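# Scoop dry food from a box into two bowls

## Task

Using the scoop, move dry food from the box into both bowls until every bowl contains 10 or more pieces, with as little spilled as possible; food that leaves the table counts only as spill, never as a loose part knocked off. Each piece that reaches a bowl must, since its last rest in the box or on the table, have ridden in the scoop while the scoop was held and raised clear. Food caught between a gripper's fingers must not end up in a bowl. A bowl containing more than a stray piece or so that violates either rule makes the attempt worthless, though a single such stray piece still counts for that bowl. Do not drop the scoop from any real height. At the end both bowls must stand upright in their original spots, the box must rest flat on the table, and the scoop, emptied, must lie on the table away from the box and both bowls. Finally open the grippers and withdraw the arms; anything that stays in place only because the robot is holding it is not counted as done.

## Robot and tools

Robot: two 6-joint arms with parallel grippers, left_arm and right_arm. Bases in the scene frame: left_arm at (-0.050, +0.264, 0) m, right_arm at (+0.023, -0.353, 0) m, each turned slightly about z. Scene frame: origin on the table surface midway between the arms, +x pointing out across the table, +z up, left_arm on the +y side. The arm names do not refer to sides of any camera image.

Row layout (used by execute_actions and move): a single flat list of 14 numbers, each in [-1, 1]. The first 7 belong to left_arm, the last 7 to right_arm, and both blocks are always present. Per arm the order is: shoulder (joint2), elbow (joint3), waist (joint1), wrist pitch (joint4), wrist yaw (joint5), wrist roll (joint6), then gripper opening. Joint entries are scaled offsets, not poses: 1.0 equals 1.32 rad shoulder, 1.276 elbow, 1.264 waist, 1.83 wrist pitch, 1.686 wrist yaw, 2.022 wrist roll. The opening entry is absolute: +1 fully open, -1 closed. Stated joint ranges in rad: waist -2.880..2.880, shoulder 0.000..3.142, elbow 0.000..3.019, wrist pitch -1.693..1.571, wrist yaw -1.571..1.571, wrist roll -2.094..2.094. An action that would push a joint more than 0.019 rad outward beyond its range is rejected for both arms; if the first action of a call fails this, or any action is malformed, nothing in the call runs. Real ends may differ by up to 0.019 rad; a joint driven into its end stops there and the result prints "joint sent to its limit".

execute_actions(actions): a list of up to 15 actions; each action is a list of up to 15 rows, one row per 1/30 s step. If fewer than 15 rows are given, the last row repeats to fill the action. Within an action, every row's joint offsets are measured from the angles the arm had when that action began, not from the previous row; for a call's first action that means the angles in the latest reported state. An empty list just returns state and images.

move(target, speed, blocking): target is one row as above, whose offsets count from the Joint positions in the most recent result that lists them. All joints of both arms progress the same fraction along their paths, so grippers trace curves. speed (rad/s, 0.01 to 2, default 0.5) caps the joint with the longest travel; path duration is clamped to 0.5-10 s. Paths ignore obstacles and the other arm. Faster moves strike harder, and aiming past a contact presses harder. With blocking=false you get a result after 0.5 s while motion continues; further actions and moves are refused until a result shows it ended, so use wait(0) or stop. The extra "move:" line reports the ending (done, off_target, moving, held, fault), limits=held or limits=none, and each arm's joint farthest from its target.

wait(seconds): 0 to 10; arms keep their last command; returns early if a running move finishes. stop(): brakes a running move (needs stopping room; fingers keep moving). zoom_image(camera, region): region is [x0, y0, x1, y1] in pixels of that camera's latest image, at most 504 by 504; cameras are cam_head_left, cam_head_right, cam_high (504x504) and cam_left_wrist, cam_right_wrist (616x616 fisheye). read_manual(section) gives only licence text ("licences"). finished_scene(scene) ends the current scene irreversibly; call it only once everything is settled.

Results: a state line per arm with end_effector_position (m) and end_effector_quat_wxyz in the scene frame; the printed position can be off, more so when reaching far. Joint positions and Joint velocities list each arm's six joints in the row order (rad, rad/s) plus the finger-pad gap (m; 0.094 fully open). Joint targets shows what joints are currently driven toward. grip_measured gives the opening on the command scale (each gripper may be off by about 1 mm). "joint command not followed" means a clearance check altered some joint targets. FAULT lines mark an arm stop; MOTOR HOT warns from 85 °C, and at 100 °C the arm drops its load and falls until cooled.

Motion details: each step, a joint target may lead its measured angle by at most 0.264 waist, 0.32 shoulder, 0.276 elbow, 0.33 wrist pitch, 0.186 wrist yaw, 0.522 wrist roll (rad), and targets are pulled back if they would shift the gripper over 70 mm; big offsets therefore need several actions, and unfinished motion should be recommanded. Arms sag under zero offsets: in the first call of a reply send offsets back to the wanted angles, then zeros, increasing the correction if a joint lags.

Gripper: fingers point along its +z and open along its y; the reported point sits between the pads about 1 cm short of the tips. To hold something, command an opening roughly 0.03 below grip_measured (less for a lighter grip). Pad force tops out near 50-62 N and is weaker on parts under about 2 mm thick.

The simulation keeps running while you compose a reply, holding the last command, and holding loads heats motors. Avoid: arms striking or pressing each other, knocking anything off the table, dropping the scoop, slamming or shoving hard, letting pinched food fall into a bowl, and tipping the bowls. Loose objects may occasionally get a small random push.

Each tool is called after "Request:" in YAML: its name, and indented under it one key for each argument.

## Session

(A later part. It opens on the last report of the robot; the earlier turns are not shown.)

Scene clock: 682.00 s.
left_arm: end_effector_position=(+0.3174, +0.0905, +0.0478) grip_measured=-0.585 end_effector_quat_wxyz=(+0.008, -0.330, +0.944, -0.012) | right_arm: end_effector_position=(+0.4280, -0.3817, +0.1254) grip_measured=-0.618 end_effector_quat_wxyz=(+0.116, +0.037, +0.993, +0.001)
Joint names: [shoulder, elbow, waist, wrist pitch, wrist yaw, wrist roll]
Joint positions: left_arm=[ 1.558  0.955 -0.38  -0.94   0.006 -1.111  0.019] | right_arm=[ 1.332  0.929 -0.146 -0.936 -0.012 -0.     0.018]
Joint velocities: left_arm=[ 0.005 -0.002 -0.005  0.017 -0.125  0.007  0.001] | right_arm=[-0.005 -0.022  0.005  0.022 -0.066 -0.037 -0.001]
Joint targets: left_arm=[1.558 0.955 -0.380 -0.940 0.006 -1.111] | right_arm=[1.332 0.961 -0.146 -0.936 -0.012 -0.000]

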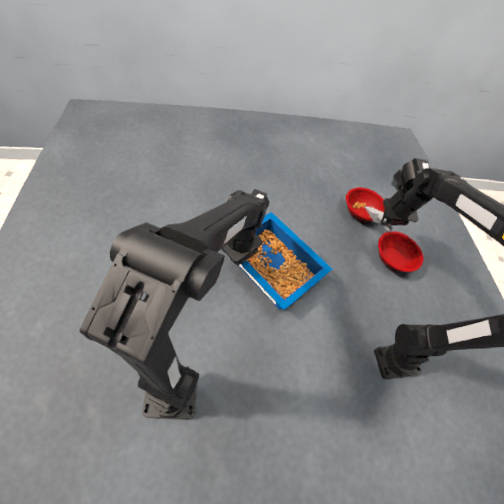

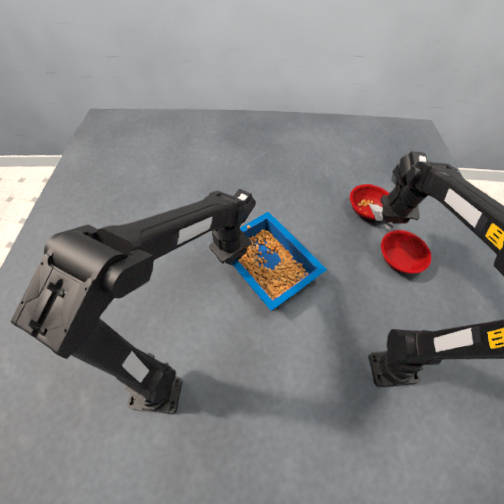

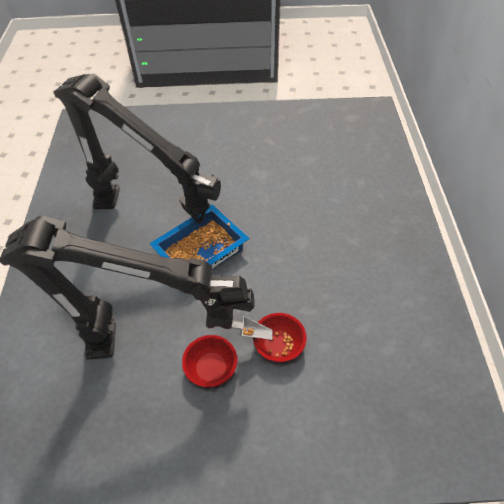

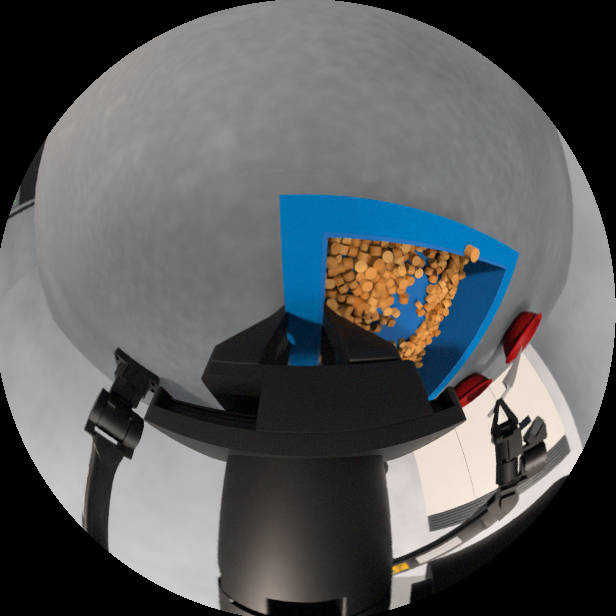

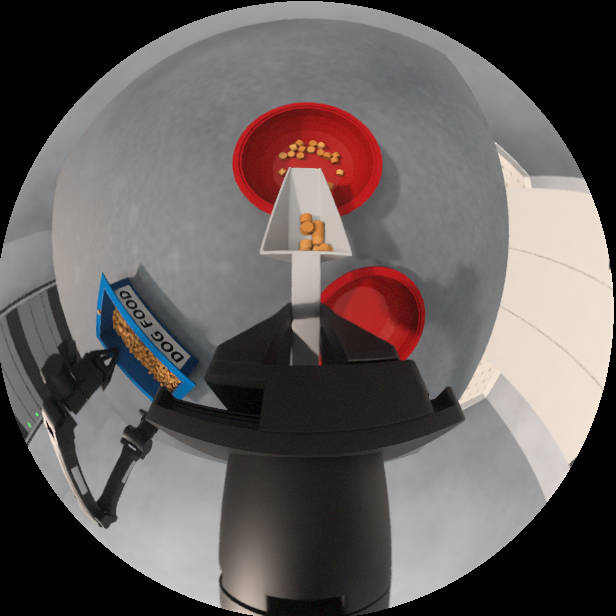

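Request:
move:
  target: [0,0,0,0,0,0,-0.62, 0,0.03,0,0.2,0,0,-0.65]
  speed: 0.3

Request:
zoom_image:
  camera: "cam_right_wrist"
  region: [250, 160, 360, 270]

Scene clock: 686.47 s.
left_arm: end_effector_position=(+0.3174, +0.0905, +0.0478) grip_measured=-0.585 end_effector_quat_wxyz=(+0.008, -0.330, +0.944, -0.012) | right_arm: end_effector_position=(+0.5043, -0.3875, +0.1579) grip_measured=-0.618 end_effector_quat_wxyz=(+0.282, +0.034, +0.959, -0.005)
Joint names: [shoulder, elbow, waist, wrist pitch, wrist yaw, wrist roll]
Joint positions: left_arm=[ 1.558  0.955 -0.38  -0.94   0.006 -1.111  0.019] | right_arm=[ 1.332  0.929 -0.146 -0.596 -0.012 -0.     0.018]
Joint velocities: left_arm=[-0.005 -0.027 -0.024 -0.007 -0.037  0.022  0.   ] | right_arm=[-0.005 -0.012 -0.005 -0.002  0.066 -0.022 -0.   ]
Joint targets: left_arm=[1.558 0.955 -0.380 -0.940 0.006 -1.111] | right_arm=[1.332 0.967 -0.146 -0.569 -0.012 -0.000]
move: off_target (right_arm); limits=none; left_arm: farthest joint: the waist, 0.000 radians from its target (0.000 radians at the start); right_arm: farthest joint: the elbow, 0.038 radians from its target (0.038 radians at the start)

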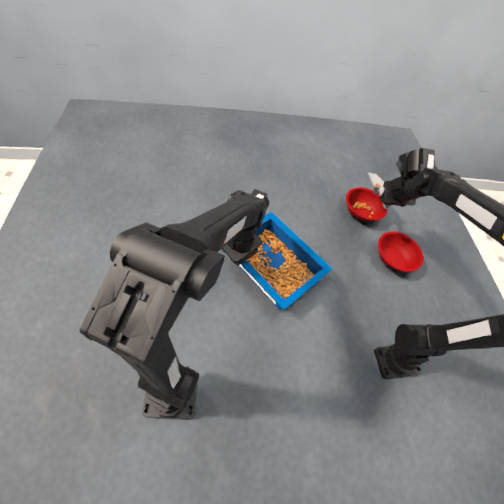

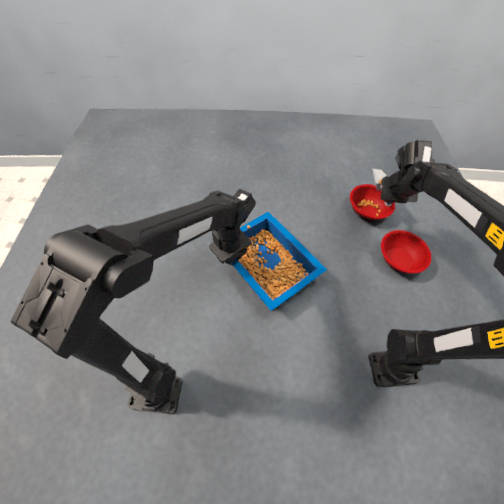

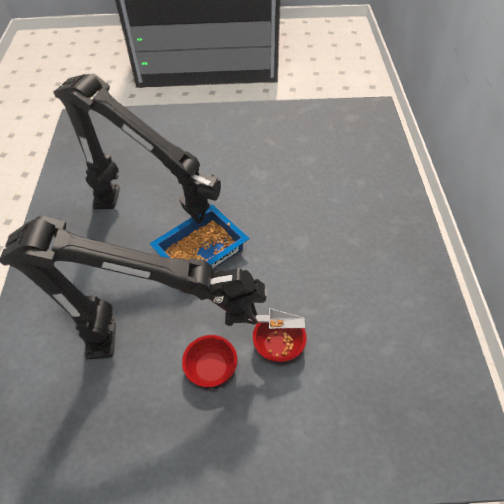

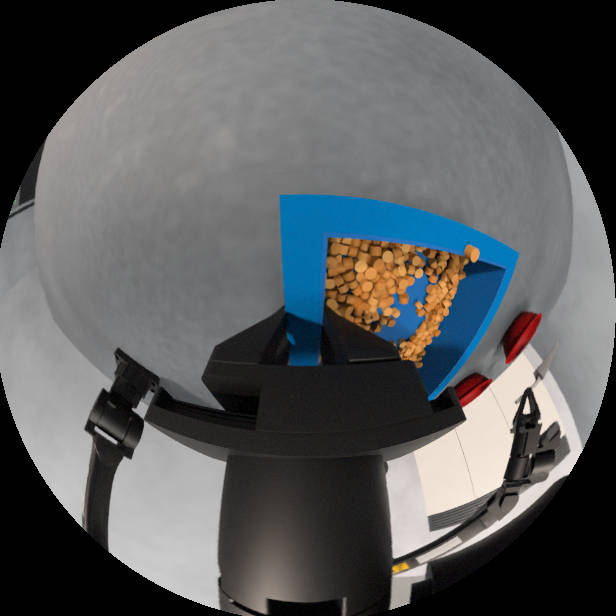

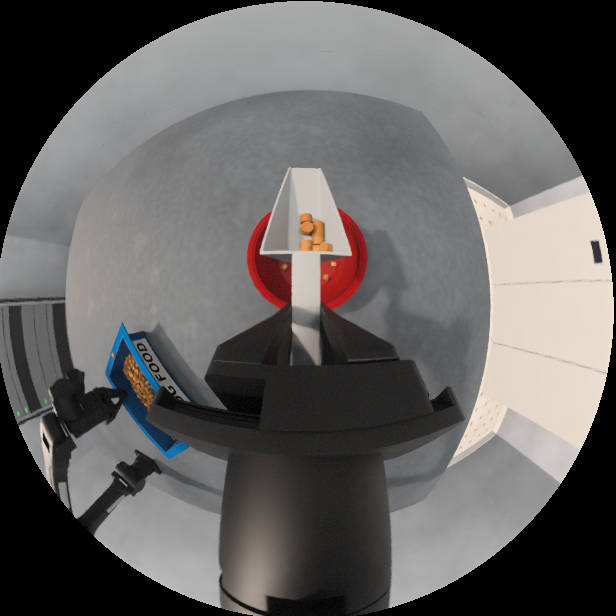

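Region (250, 160, 360, 270) of cam_right_wrist's 616x616 image, scaled by 4.582, with more detail than that image has.

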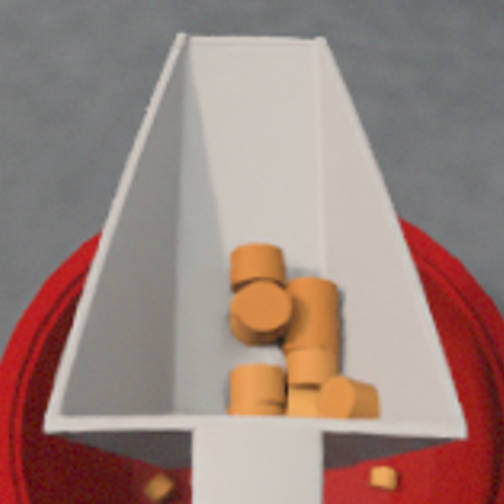

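Request:
move:
  target: [0,0,0,0,0,0,-0.62, -0.660,-0.422,-0.181,-0.147,0,0,-0.65]
  speed: 0.45

Scene clock: 698.27 s.
left_arm: end_effector_position=(+0.3174, +0.0905, +0.0478) grip_measured=-0.585 end_effector_quat_wxyz=(+0.008, -0.330, +0.944, -0.012) | right_arm: end_effector_position=(+0.2557, -0.4201, +0.1361) grip_measured=-0.618 end_effector_quat_wxyz=(+0.315, +0.134, +0.939, -0.040)
Joint names: [shoulder, elbow, waist, wrist pitch, wrist yaw, wrist roll]
Joint positions: left_arm=[ 1.558  0.955 -0.38  -0.94   0.006 -1.111  0.019] | right_arm=[ 0.463  0.389 -0.359 -0.85  -0.012 -0.     0.018]
Joint velocities: left_arm=[ 0.005 -0.012 -0.005 -0.002 -0.007 -0.081 -0.   ] | right_arm=[-0.024 -0.012 -0.005 -0.012 -0.037  0.022 -0.   ]
Joint targets: left_arm=[1.558 0.955 -0.380 -0.940 0.006 -1.111] | right_arm=[0.461 0.391 -0.375 -0.865 -0.012 -0.000]
move: done; limits=none; left_arm: farthest joint: the waist, 0.000 radians from its target (0.000 radians at the start); right_arm: farthest joint: the waist, 0.016 radians from its target (0.229 radians at the start)

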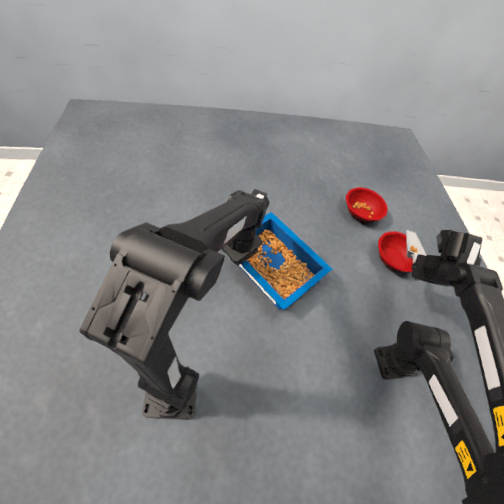

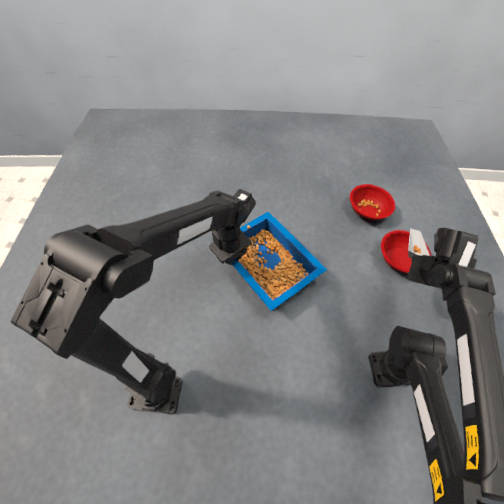

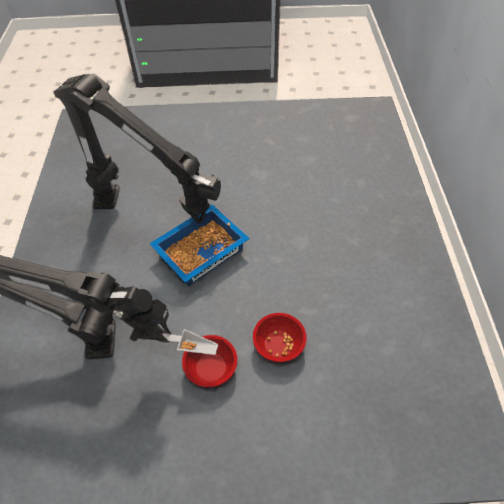

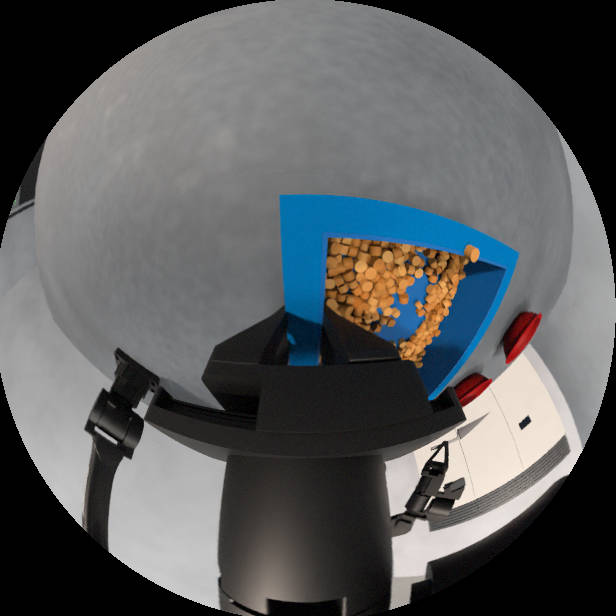

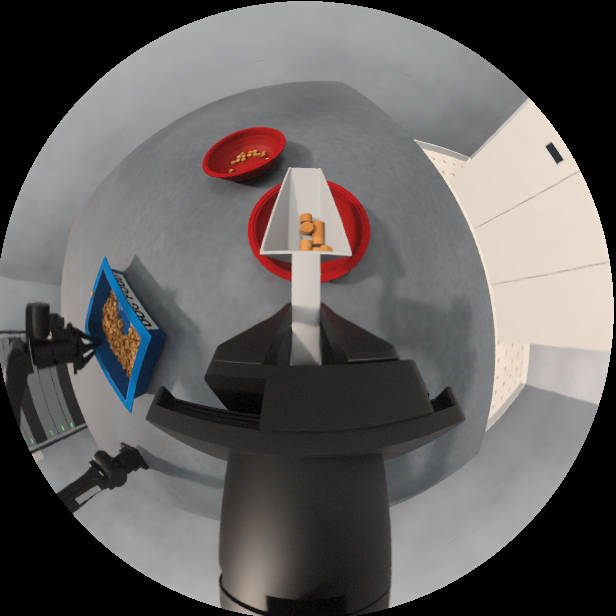

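Request:
move:
  target: [0,0,0,0,0,0,-0.62, 0.422,0.357,0,-0.306,0,0,-0.65]
  speed: 0.25

Request:
zoom_image:
  camera: "cam_right_wrist"
  region: [200, 60, 420, 280]

Scene clock: 708.20 s.
left_arm: end_effector_position=(+0.3174, +0.0905, +0.0478) grip_measured=-0.585 end_effector_quat_wxyz=(+0.008, -0.330, +0.944, -0.012) | right_arm: end_effector_position=(+0.2566, -0.4203, +0.1606) grip_measured=-0.618 end_effector_quat_wxyz=(-0.019, +0.144, +0.989, +0.009)
Joint names: [shoulder, elbow, waist, wrist pitch, wrist yaw, wrist roll]
Joint positions: left_arm=[ 1.558  0.955 -0.38  -0.94   0.006 -1.111  0.019] | right_arm=[ 1.015  0.799 -0.359 -1.394 -0.012 -0.     0.018]
Joint velocities: left_arm=[ 0.005 -0.007 -0.015  0.002 -0.007  0.007  0.   ] | right_arm=[ 0.015 -0.002 -0.015 -0.017  0.051 -0.022 -0.001]
Joint targets: left_arm=[1.558 0.955 -0.380 -0.940 0.006 -1.111] | right_arm=[1.020 0.845 -0.359 -1.410 -0.012 -0.000]
move: off_target (right_arm); limits=none; left_arm: farthest joint: the waist, 0.000 radians from its target (0.000 radians at the start); right_arm: farthest joint: the elbow, 0.045 radians from its target (0.455 radians at the start)

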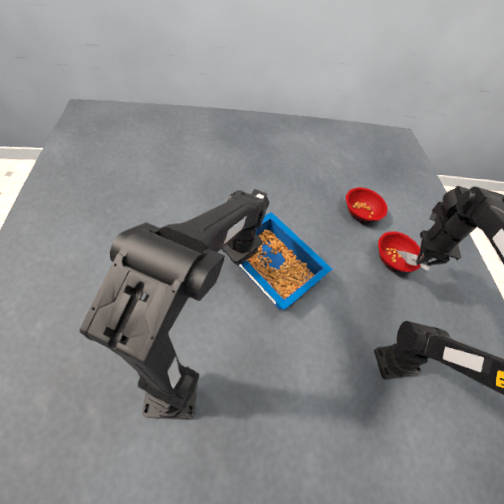

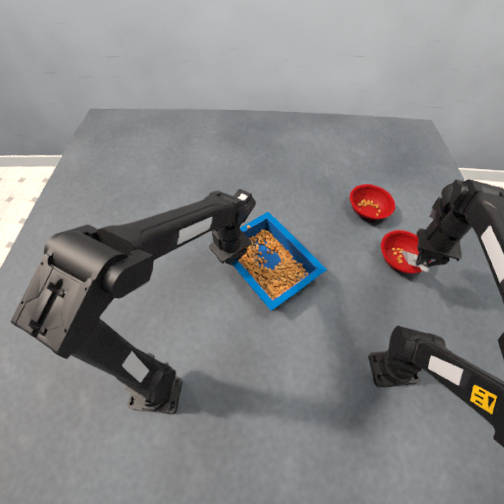

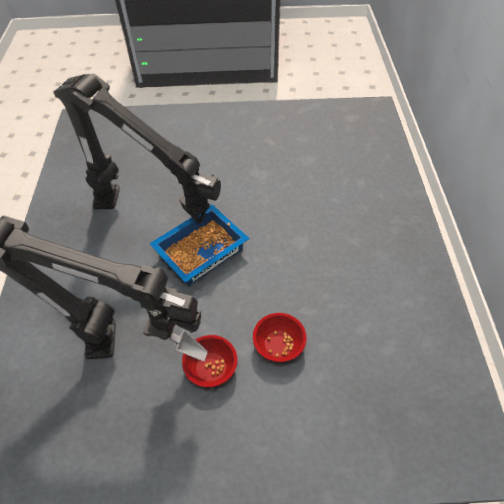

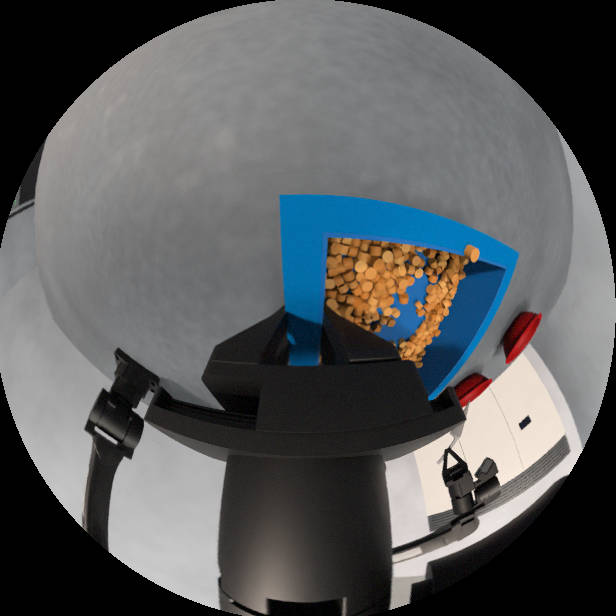

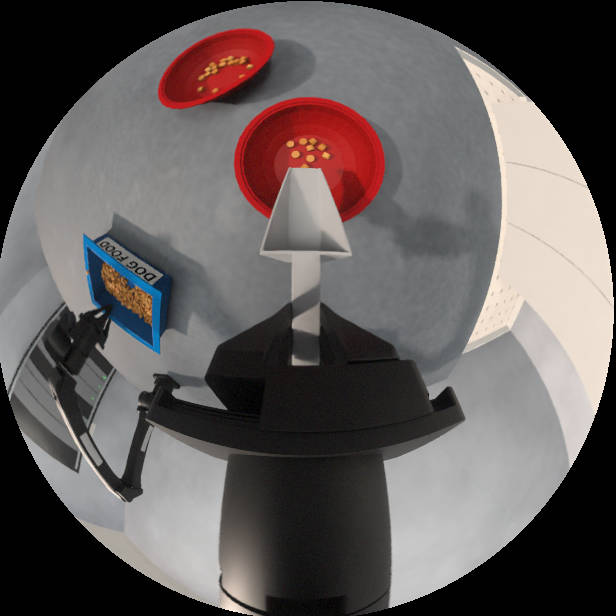

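Region (200, 60, 420, 280) of cam_right_wrist's 616x616 image, scaled by 2.291, with more detail than that image has.

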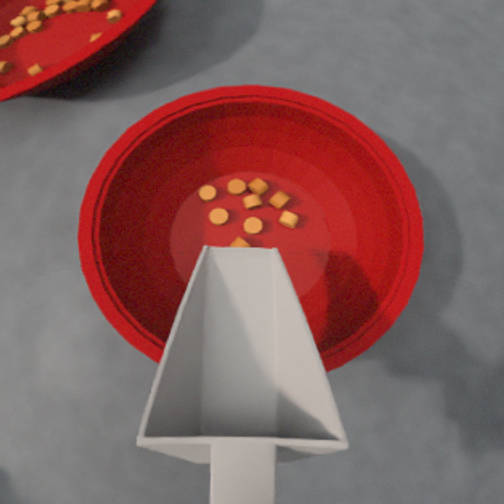

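Request:
zoom_image:
  camera: "cam_high"
  region: [175, 325, 245, 395]

Request:
zoom_image:
  camera: "cam_head_left"
  region: [370, 225, 430, 285]

Region (175, 325, 245, 395) of cam_high's 504x504 image, scaled by 7.200, with more detail than that image has.

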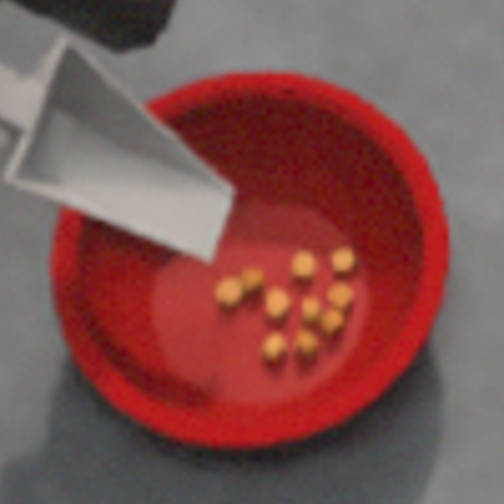

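Region (370, 225, 430, 285) of cam_head_left's 504x504 image, scaled by 8.400, with more detail than that image has.

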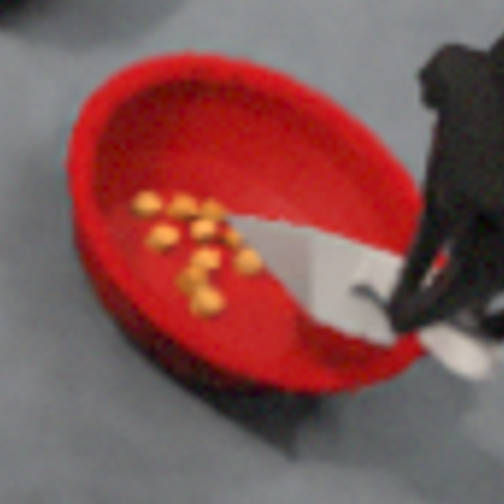

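Request:
zoom_image:
  camera: "cam_left_wrist"
  region: [420, 215, 530, 325]

Request:
zoom_image:
  camera: "cam_high"
  region: [150, 190, 260, 300]

Region (420, 215, 530, 325) of cam_left_wrist's 616x616 image, scaled by 4.582, with more detail than that image has.

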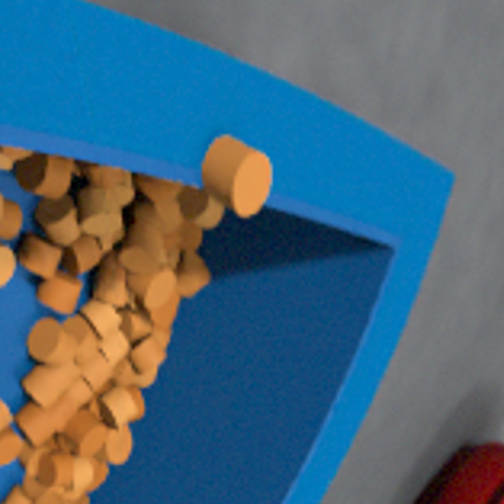

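Region (150, 190, 260, 300) of cam_high's 504x504 image, scaled by 4.582, with more detail than that image has.

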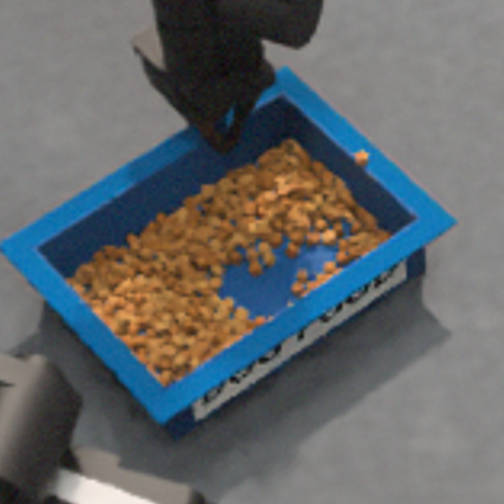

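Request:
move:
  target: [0,0,0,0,0,0,-0.62, -0.171,-0.200,0.403,0.343,0,0,-0.65]
  speed: 0.45

Request:
zoom_image:
  camera: "cam_high"
  region: [175, 325, 245, 395]

Request:
zoom_image:
  camera: "cam_head_right"
  region: [375, 225, 435, 285]

Scene clock: 781.33 s.
left_arm: end_effector_position=(+0.3174, +0.0905, +0.0478) grip_measured=-0.585 end_effector_quat_wxyz=(+0.008, -0.330, +0.944, -0.012) | right_arm: end_effector_position=(+0.3158, -0.2888, +0.1423) grip_measured=-0.618 end_effector_quat_wxyz=(+0.260, -0.103, +0.960, +0.033)
Joint names: [shoulder, elbow, waist, wrist pitch, wrist yaw, wrist roll]
Joint positions: left_arm=[ 1.558  0.955 -0.38  -0.94   0.006 -1.111  0.019] | right_arm=[ 0.796  0.547  0.139 -0.792 -0.012 -0.     0.018]
Joint velocities: left_arm=[ 0.005  0.002 -0.005  0.012 -0.007 -0.007 -0.002] | right_arm=[-0.015 -0.012 -0.005 -0.012 -0.11  -0.081  0.   ]
Joint targets: left_arm=[1.558 0.955 -0.380 -0.940 0.006 -1.111] | right_arm=[0.790 0.544 0.150 -0.766 -0.012 -0.000]
move: off_target (right_arm); limits=none; left_arm: farthest joint: the waist, 0.000 radians from its target (0.000 radians at the start); right_arm: farthest joint: the wrist pitch, 0.026 radians from its target (0.628 radians at the start)

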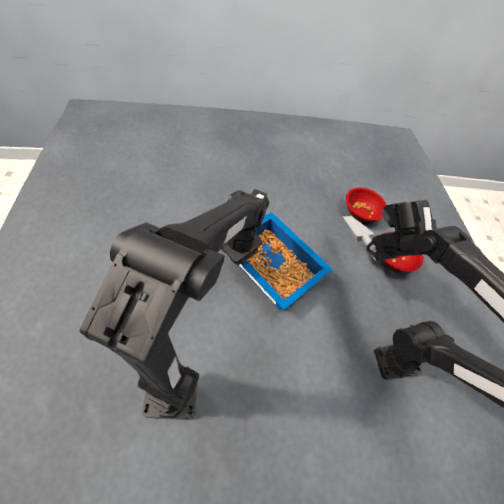

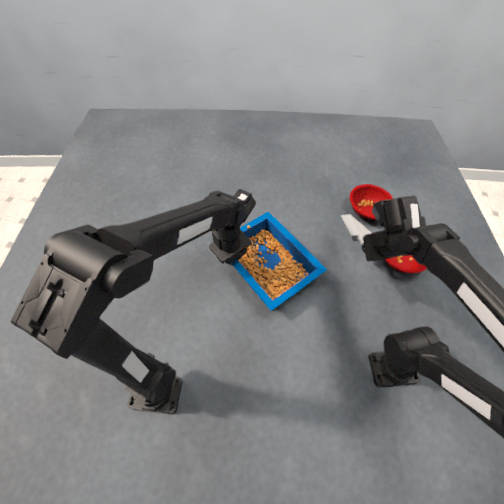

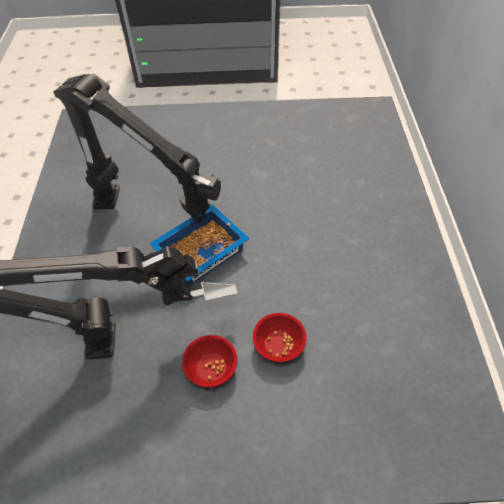

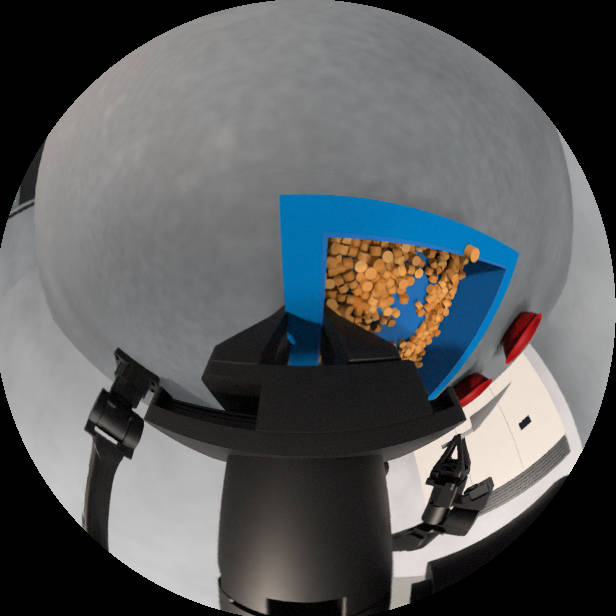

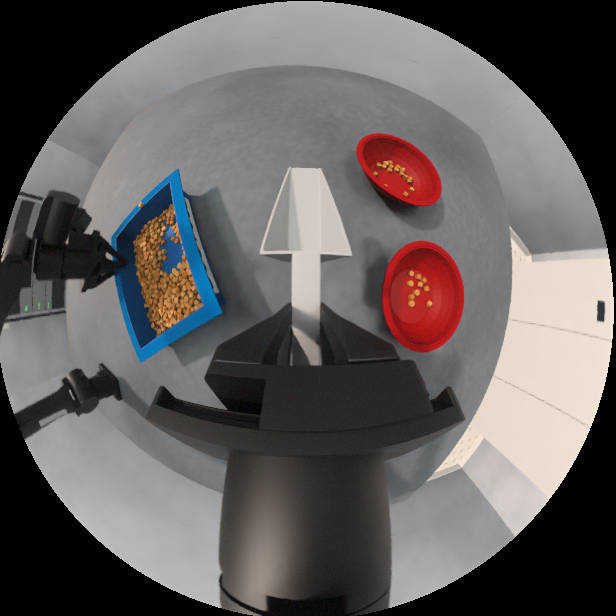

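Region (175, 325, 245, 395) of cam_high's 504x504 image, scaled by 7.200, with more detail than that image has.

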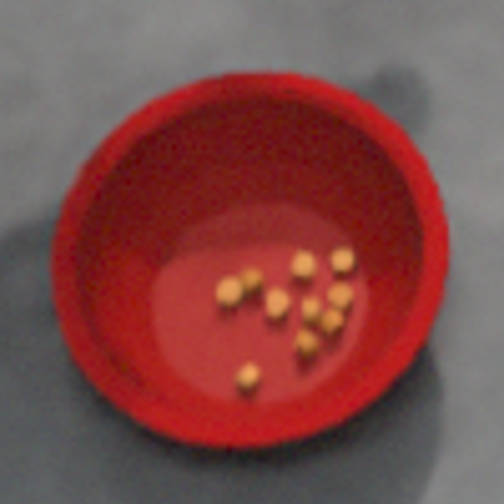

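Region (375, 225, 435, 285) of cam_head_right's 504x504 image, scaled by 8.400, with more detail than that image has.

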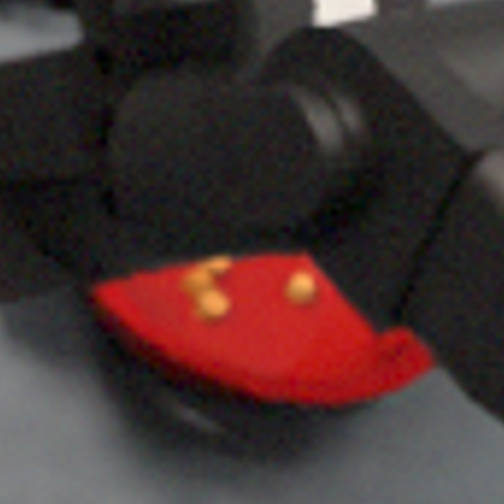

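Request:
zoom_image:
  camera: "cam_right_wrist"
  region: [375, 235, 475, 355]

Request:
zoom_image:
  camera: "cam_high"
  region: [245, 305, 315, 375]

Region (375, 235, 475, 355) of cam_right_wrist's 616x616 image, scaled by 4.200, with more detail than that image has.

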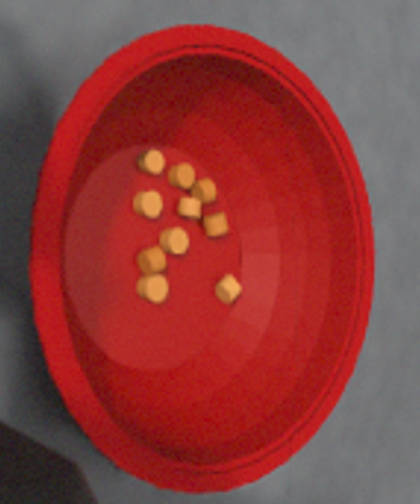

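Region (245, 305, 315, 375) of cam_high's 504x504 image, scaled by 7.200, with more detail than that image has.

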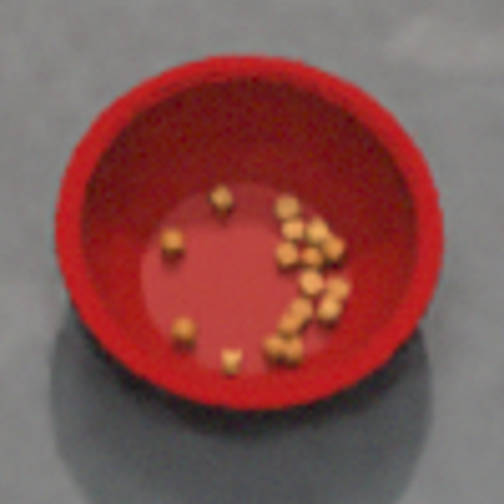

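Request:
move:
  target: [0,0,0,0,0,0,0.0, 0.155,-0.154,0,0.218,0,0,-0.65]
  speed: 0.35

Scene clock: 792.73 s.
left_arm: end_effector_position=(+0.3174, +0.0905, +0.0478) grip_measured=-0.003 end_effector_quat_wxyz=(+0.008, -0.330, +0.944, -0.012) | right_arm: end_effector_position=(+0.3131, -0.2893, +0.0400) grip_measured=-0.618 end_effector_quat_wxyz=(+0.248, -0.103, +0.963, +0.032)
Joint names: [shoulder, elbow, waist, wrist pitch, wrist yaw, wrist roll]
Joint positions: left_arm=[ 1.558  0.955 -0.38  -0.94   0.006 -1.111  0.047] | right_arm=[ 0.997  0.35   0.139 -0.419 -0.012 -0.     0.018]
Joint velocities: left_arm=[-0.005  0.002 -0.005 -0.002 -0.081  0.022  0.   ] | right_arm=[ 0.005 -0.002 -0.005  0.002 -0.051 -0.007 -0.   ]
Joint targets: left_arm=[1.558 0.955 -0.380 -0.940 0.007 -1.111] | right_arm=[1.000 0.350 0.139 -0.393 -0.012 -0.000]
move: off_target (right_arm); limits=none; left_arm: farthest joint: the waist, 0.000 radians from its target (0.000 radians at the start); right_arm: farthest joint: the wrist pitch, 0.026 radians from its target (0.399 radians at the start)

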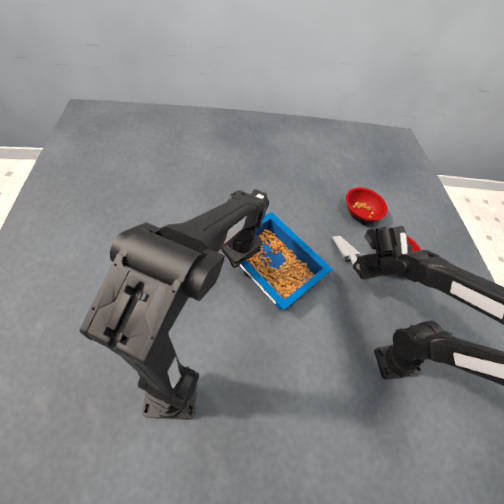

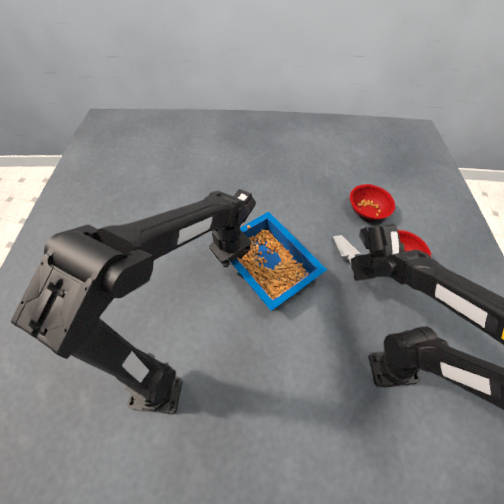

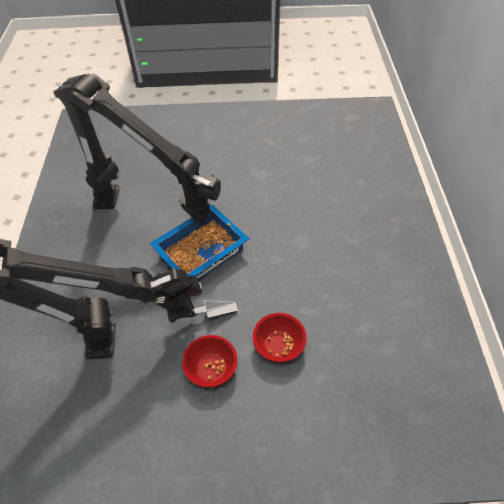

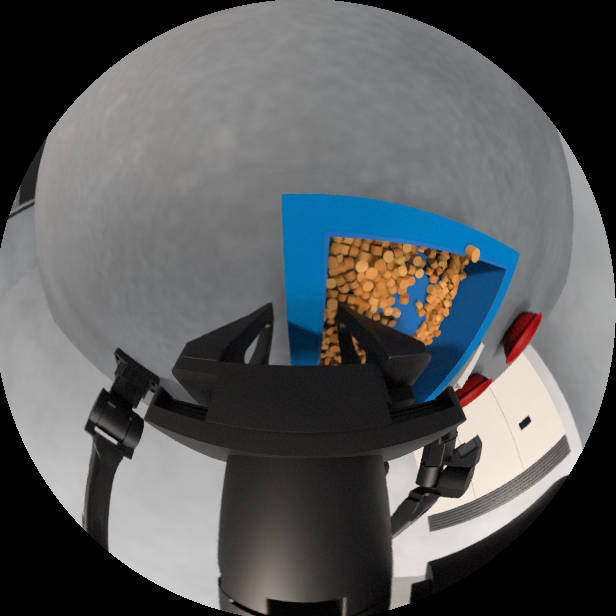

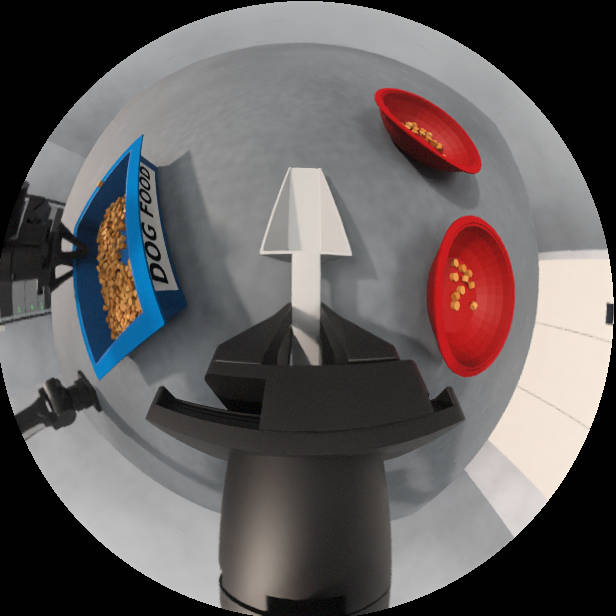

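Request:
zoom_image:
  camera: "cam_head_left"
  region: [320, 220, 400, 300]

Region (320, 220, 400, 300) of cam_head_left's 504x504 image, scaled by 6.300, with more detail than that image has.

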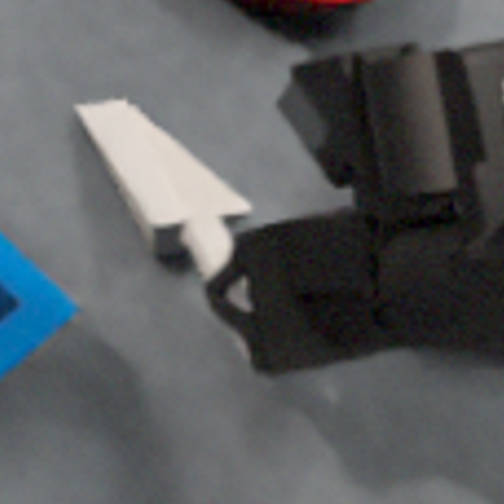

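Request:
execute_actions:
  actions: []

Scene clock: 805.13 s.
left_arm: end_effector_position=(+0.3174, +0.0905, +0.0478) grip_measured=-0.003 end_effector_quat_wxyz=(+0.008, -0.330, +0.944, -0.012) | right_arm: end_effector_position=(+0.3131, -0.2893, +0.0400) grip_measured=-0.618 end_effector_quat_wxyz=(+0.248, -0.103, +0.963, +0.032)
Joint names: [shoulder, elbow, waist, wrist pitch, wrist yaw, wrist roll]
Joint positions: left_arm=[ 1.558  0.955 -0.38  -0.94   0.006 -1.111  0.047] | right_arm=[ 0.997  0.35   0.139 -0.419 -0.012 -0.     0.018]
Joint velocities: left_arm=[ 0.005 -0.002 -0.005 -0.002  0.066 -0.007  0.001] | right_arm=[-0.005 -0.007 -0.015 -0.002 -0.007 -0.022 -0.001]
Joint targets: left_arm=[1.558 0.955 -0.380 -0.940 0.007 -1.111] | right_arm=[1.000 0.350 0.139 -0.393 -0.012 -0.000]

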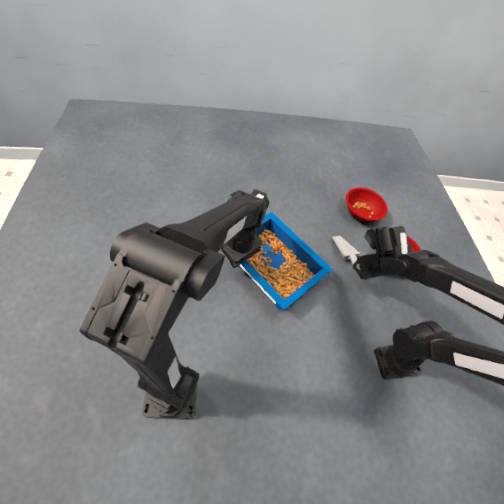

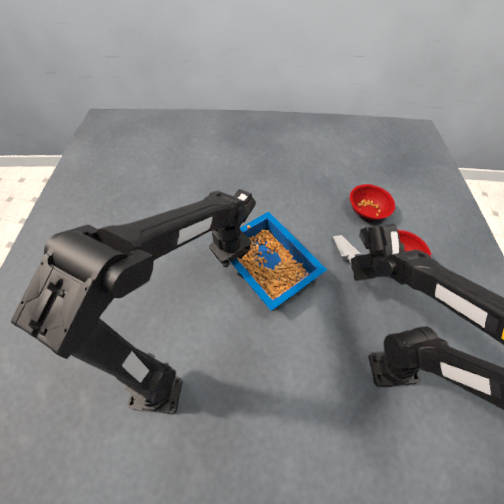

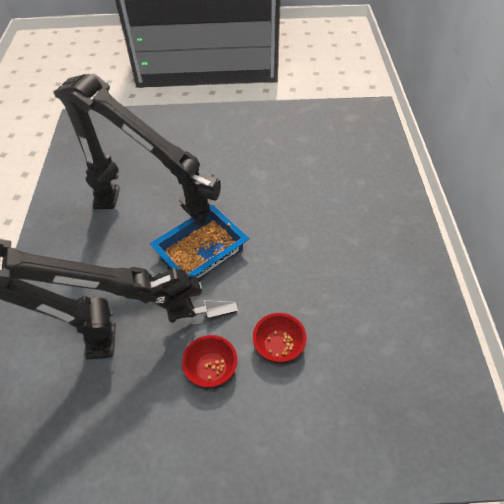

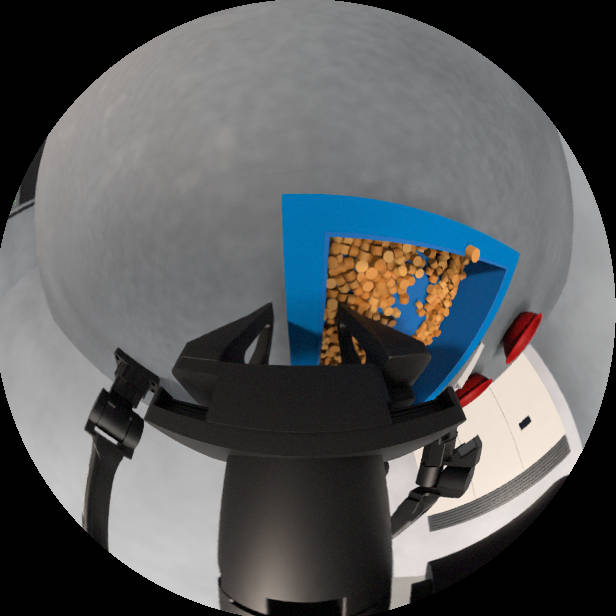

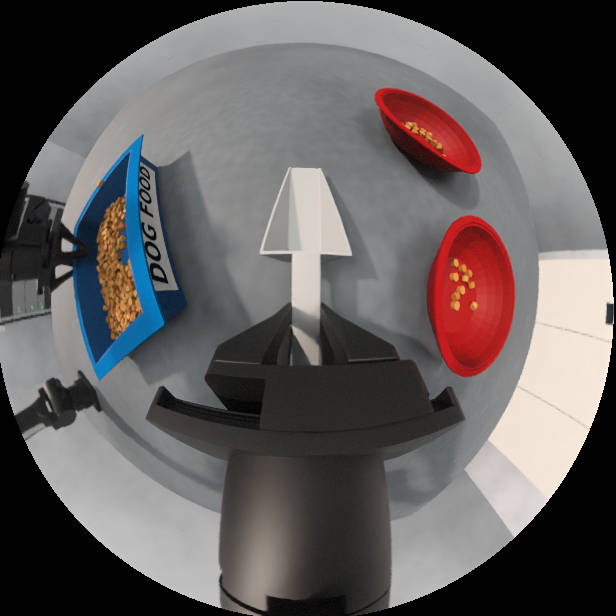

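Request:
move:
  target: [-0.082,0.139,0,-0.13,0,0,0.0, 0.030,-0.016,0,0.046,0,0,-0.65]
  speed: 0.25

Scene clock: 813.40 s.
left_arm: end_effector_position=(+0.3206, +0.0890, +0.1272) grip_measured=-0.003 end_effector_quat_wxyz=(+0.008, -0.330, +0.944, -0.012) | right_arm: end_effector_position=(+0.3150, -0.2889, +0.0313) grip_measured=-0.618 end_effector_quat_wxyz=(+0.253, -0.103, +0.962, +0.032)
Joint names: [shoulder, elbow, waist, wrist pitch, wrist yaw, wrist roll]
Joint positions: left_arm=[ 1.462  1.083 -0.38  -1.164  0.006 -1.111  0.047] | right_arm=[ 1.029  0.334  0.139 -0.361 -0.012 -0.     0.018]
Joint velocities: left_arm=[-0.005  0.002 -0.015 -0.002 -0.037 -0.081  0.001] | right_arm=[ 0.005 -0.002  0.005 -0.002 -0.007  0.007 -0.   ]
Joint targets: left_arm=[1.449 1.132 -0.380 -1.178 0.006 -1.111] | right_arm=[1.037 0.330 0.139 -0.335 -0.012 -0.000]
move: off_target (left_arm, right_arm); limits=none; left_arm: farthest joint: the elbow, 0.049 radians from its target (0.178 radians at the start); right_arm: farthest joint: the wrist pitch, 0.026 radians from its target (0.084 radians at the start)

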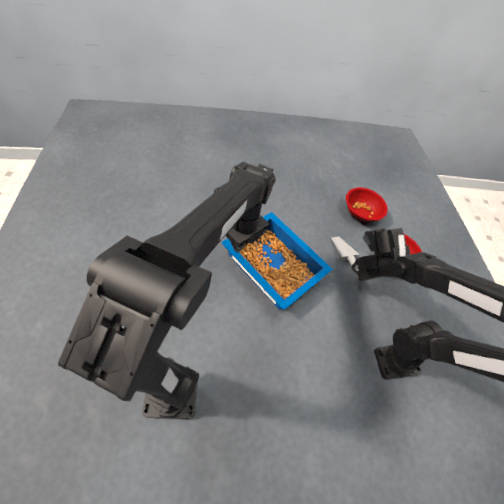

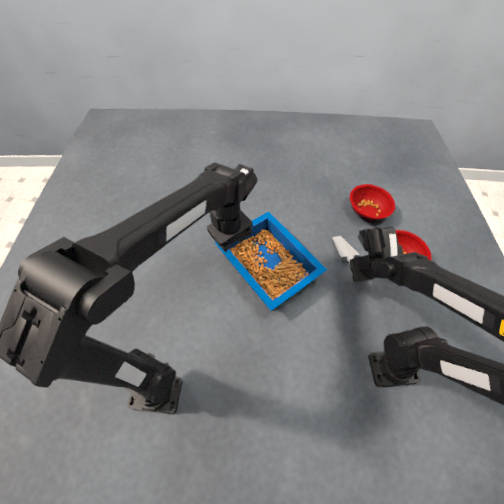

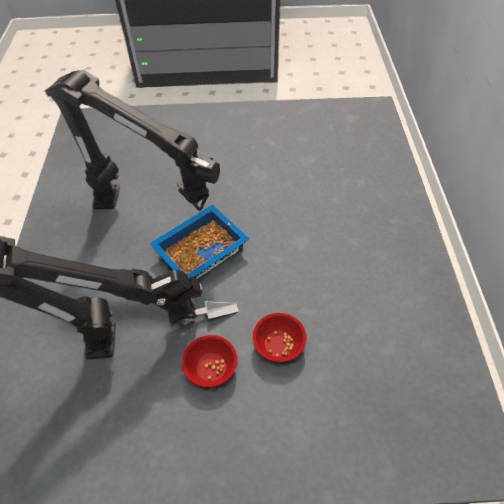

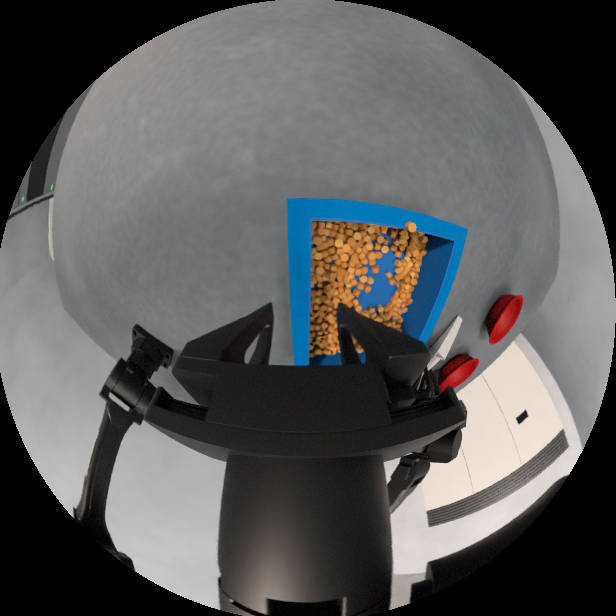

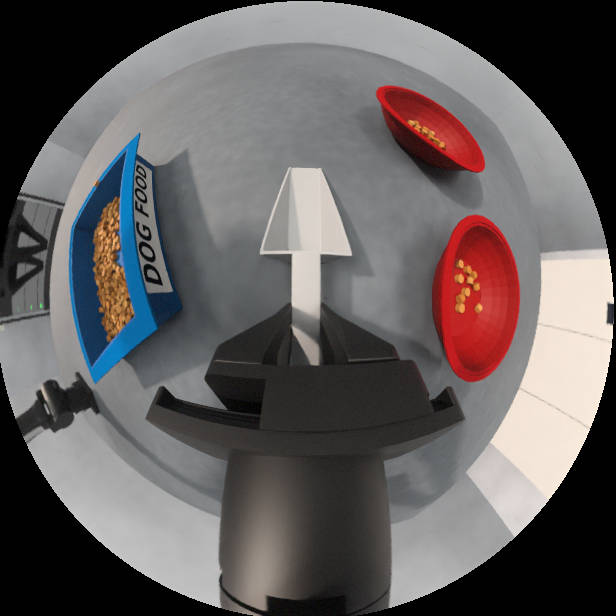

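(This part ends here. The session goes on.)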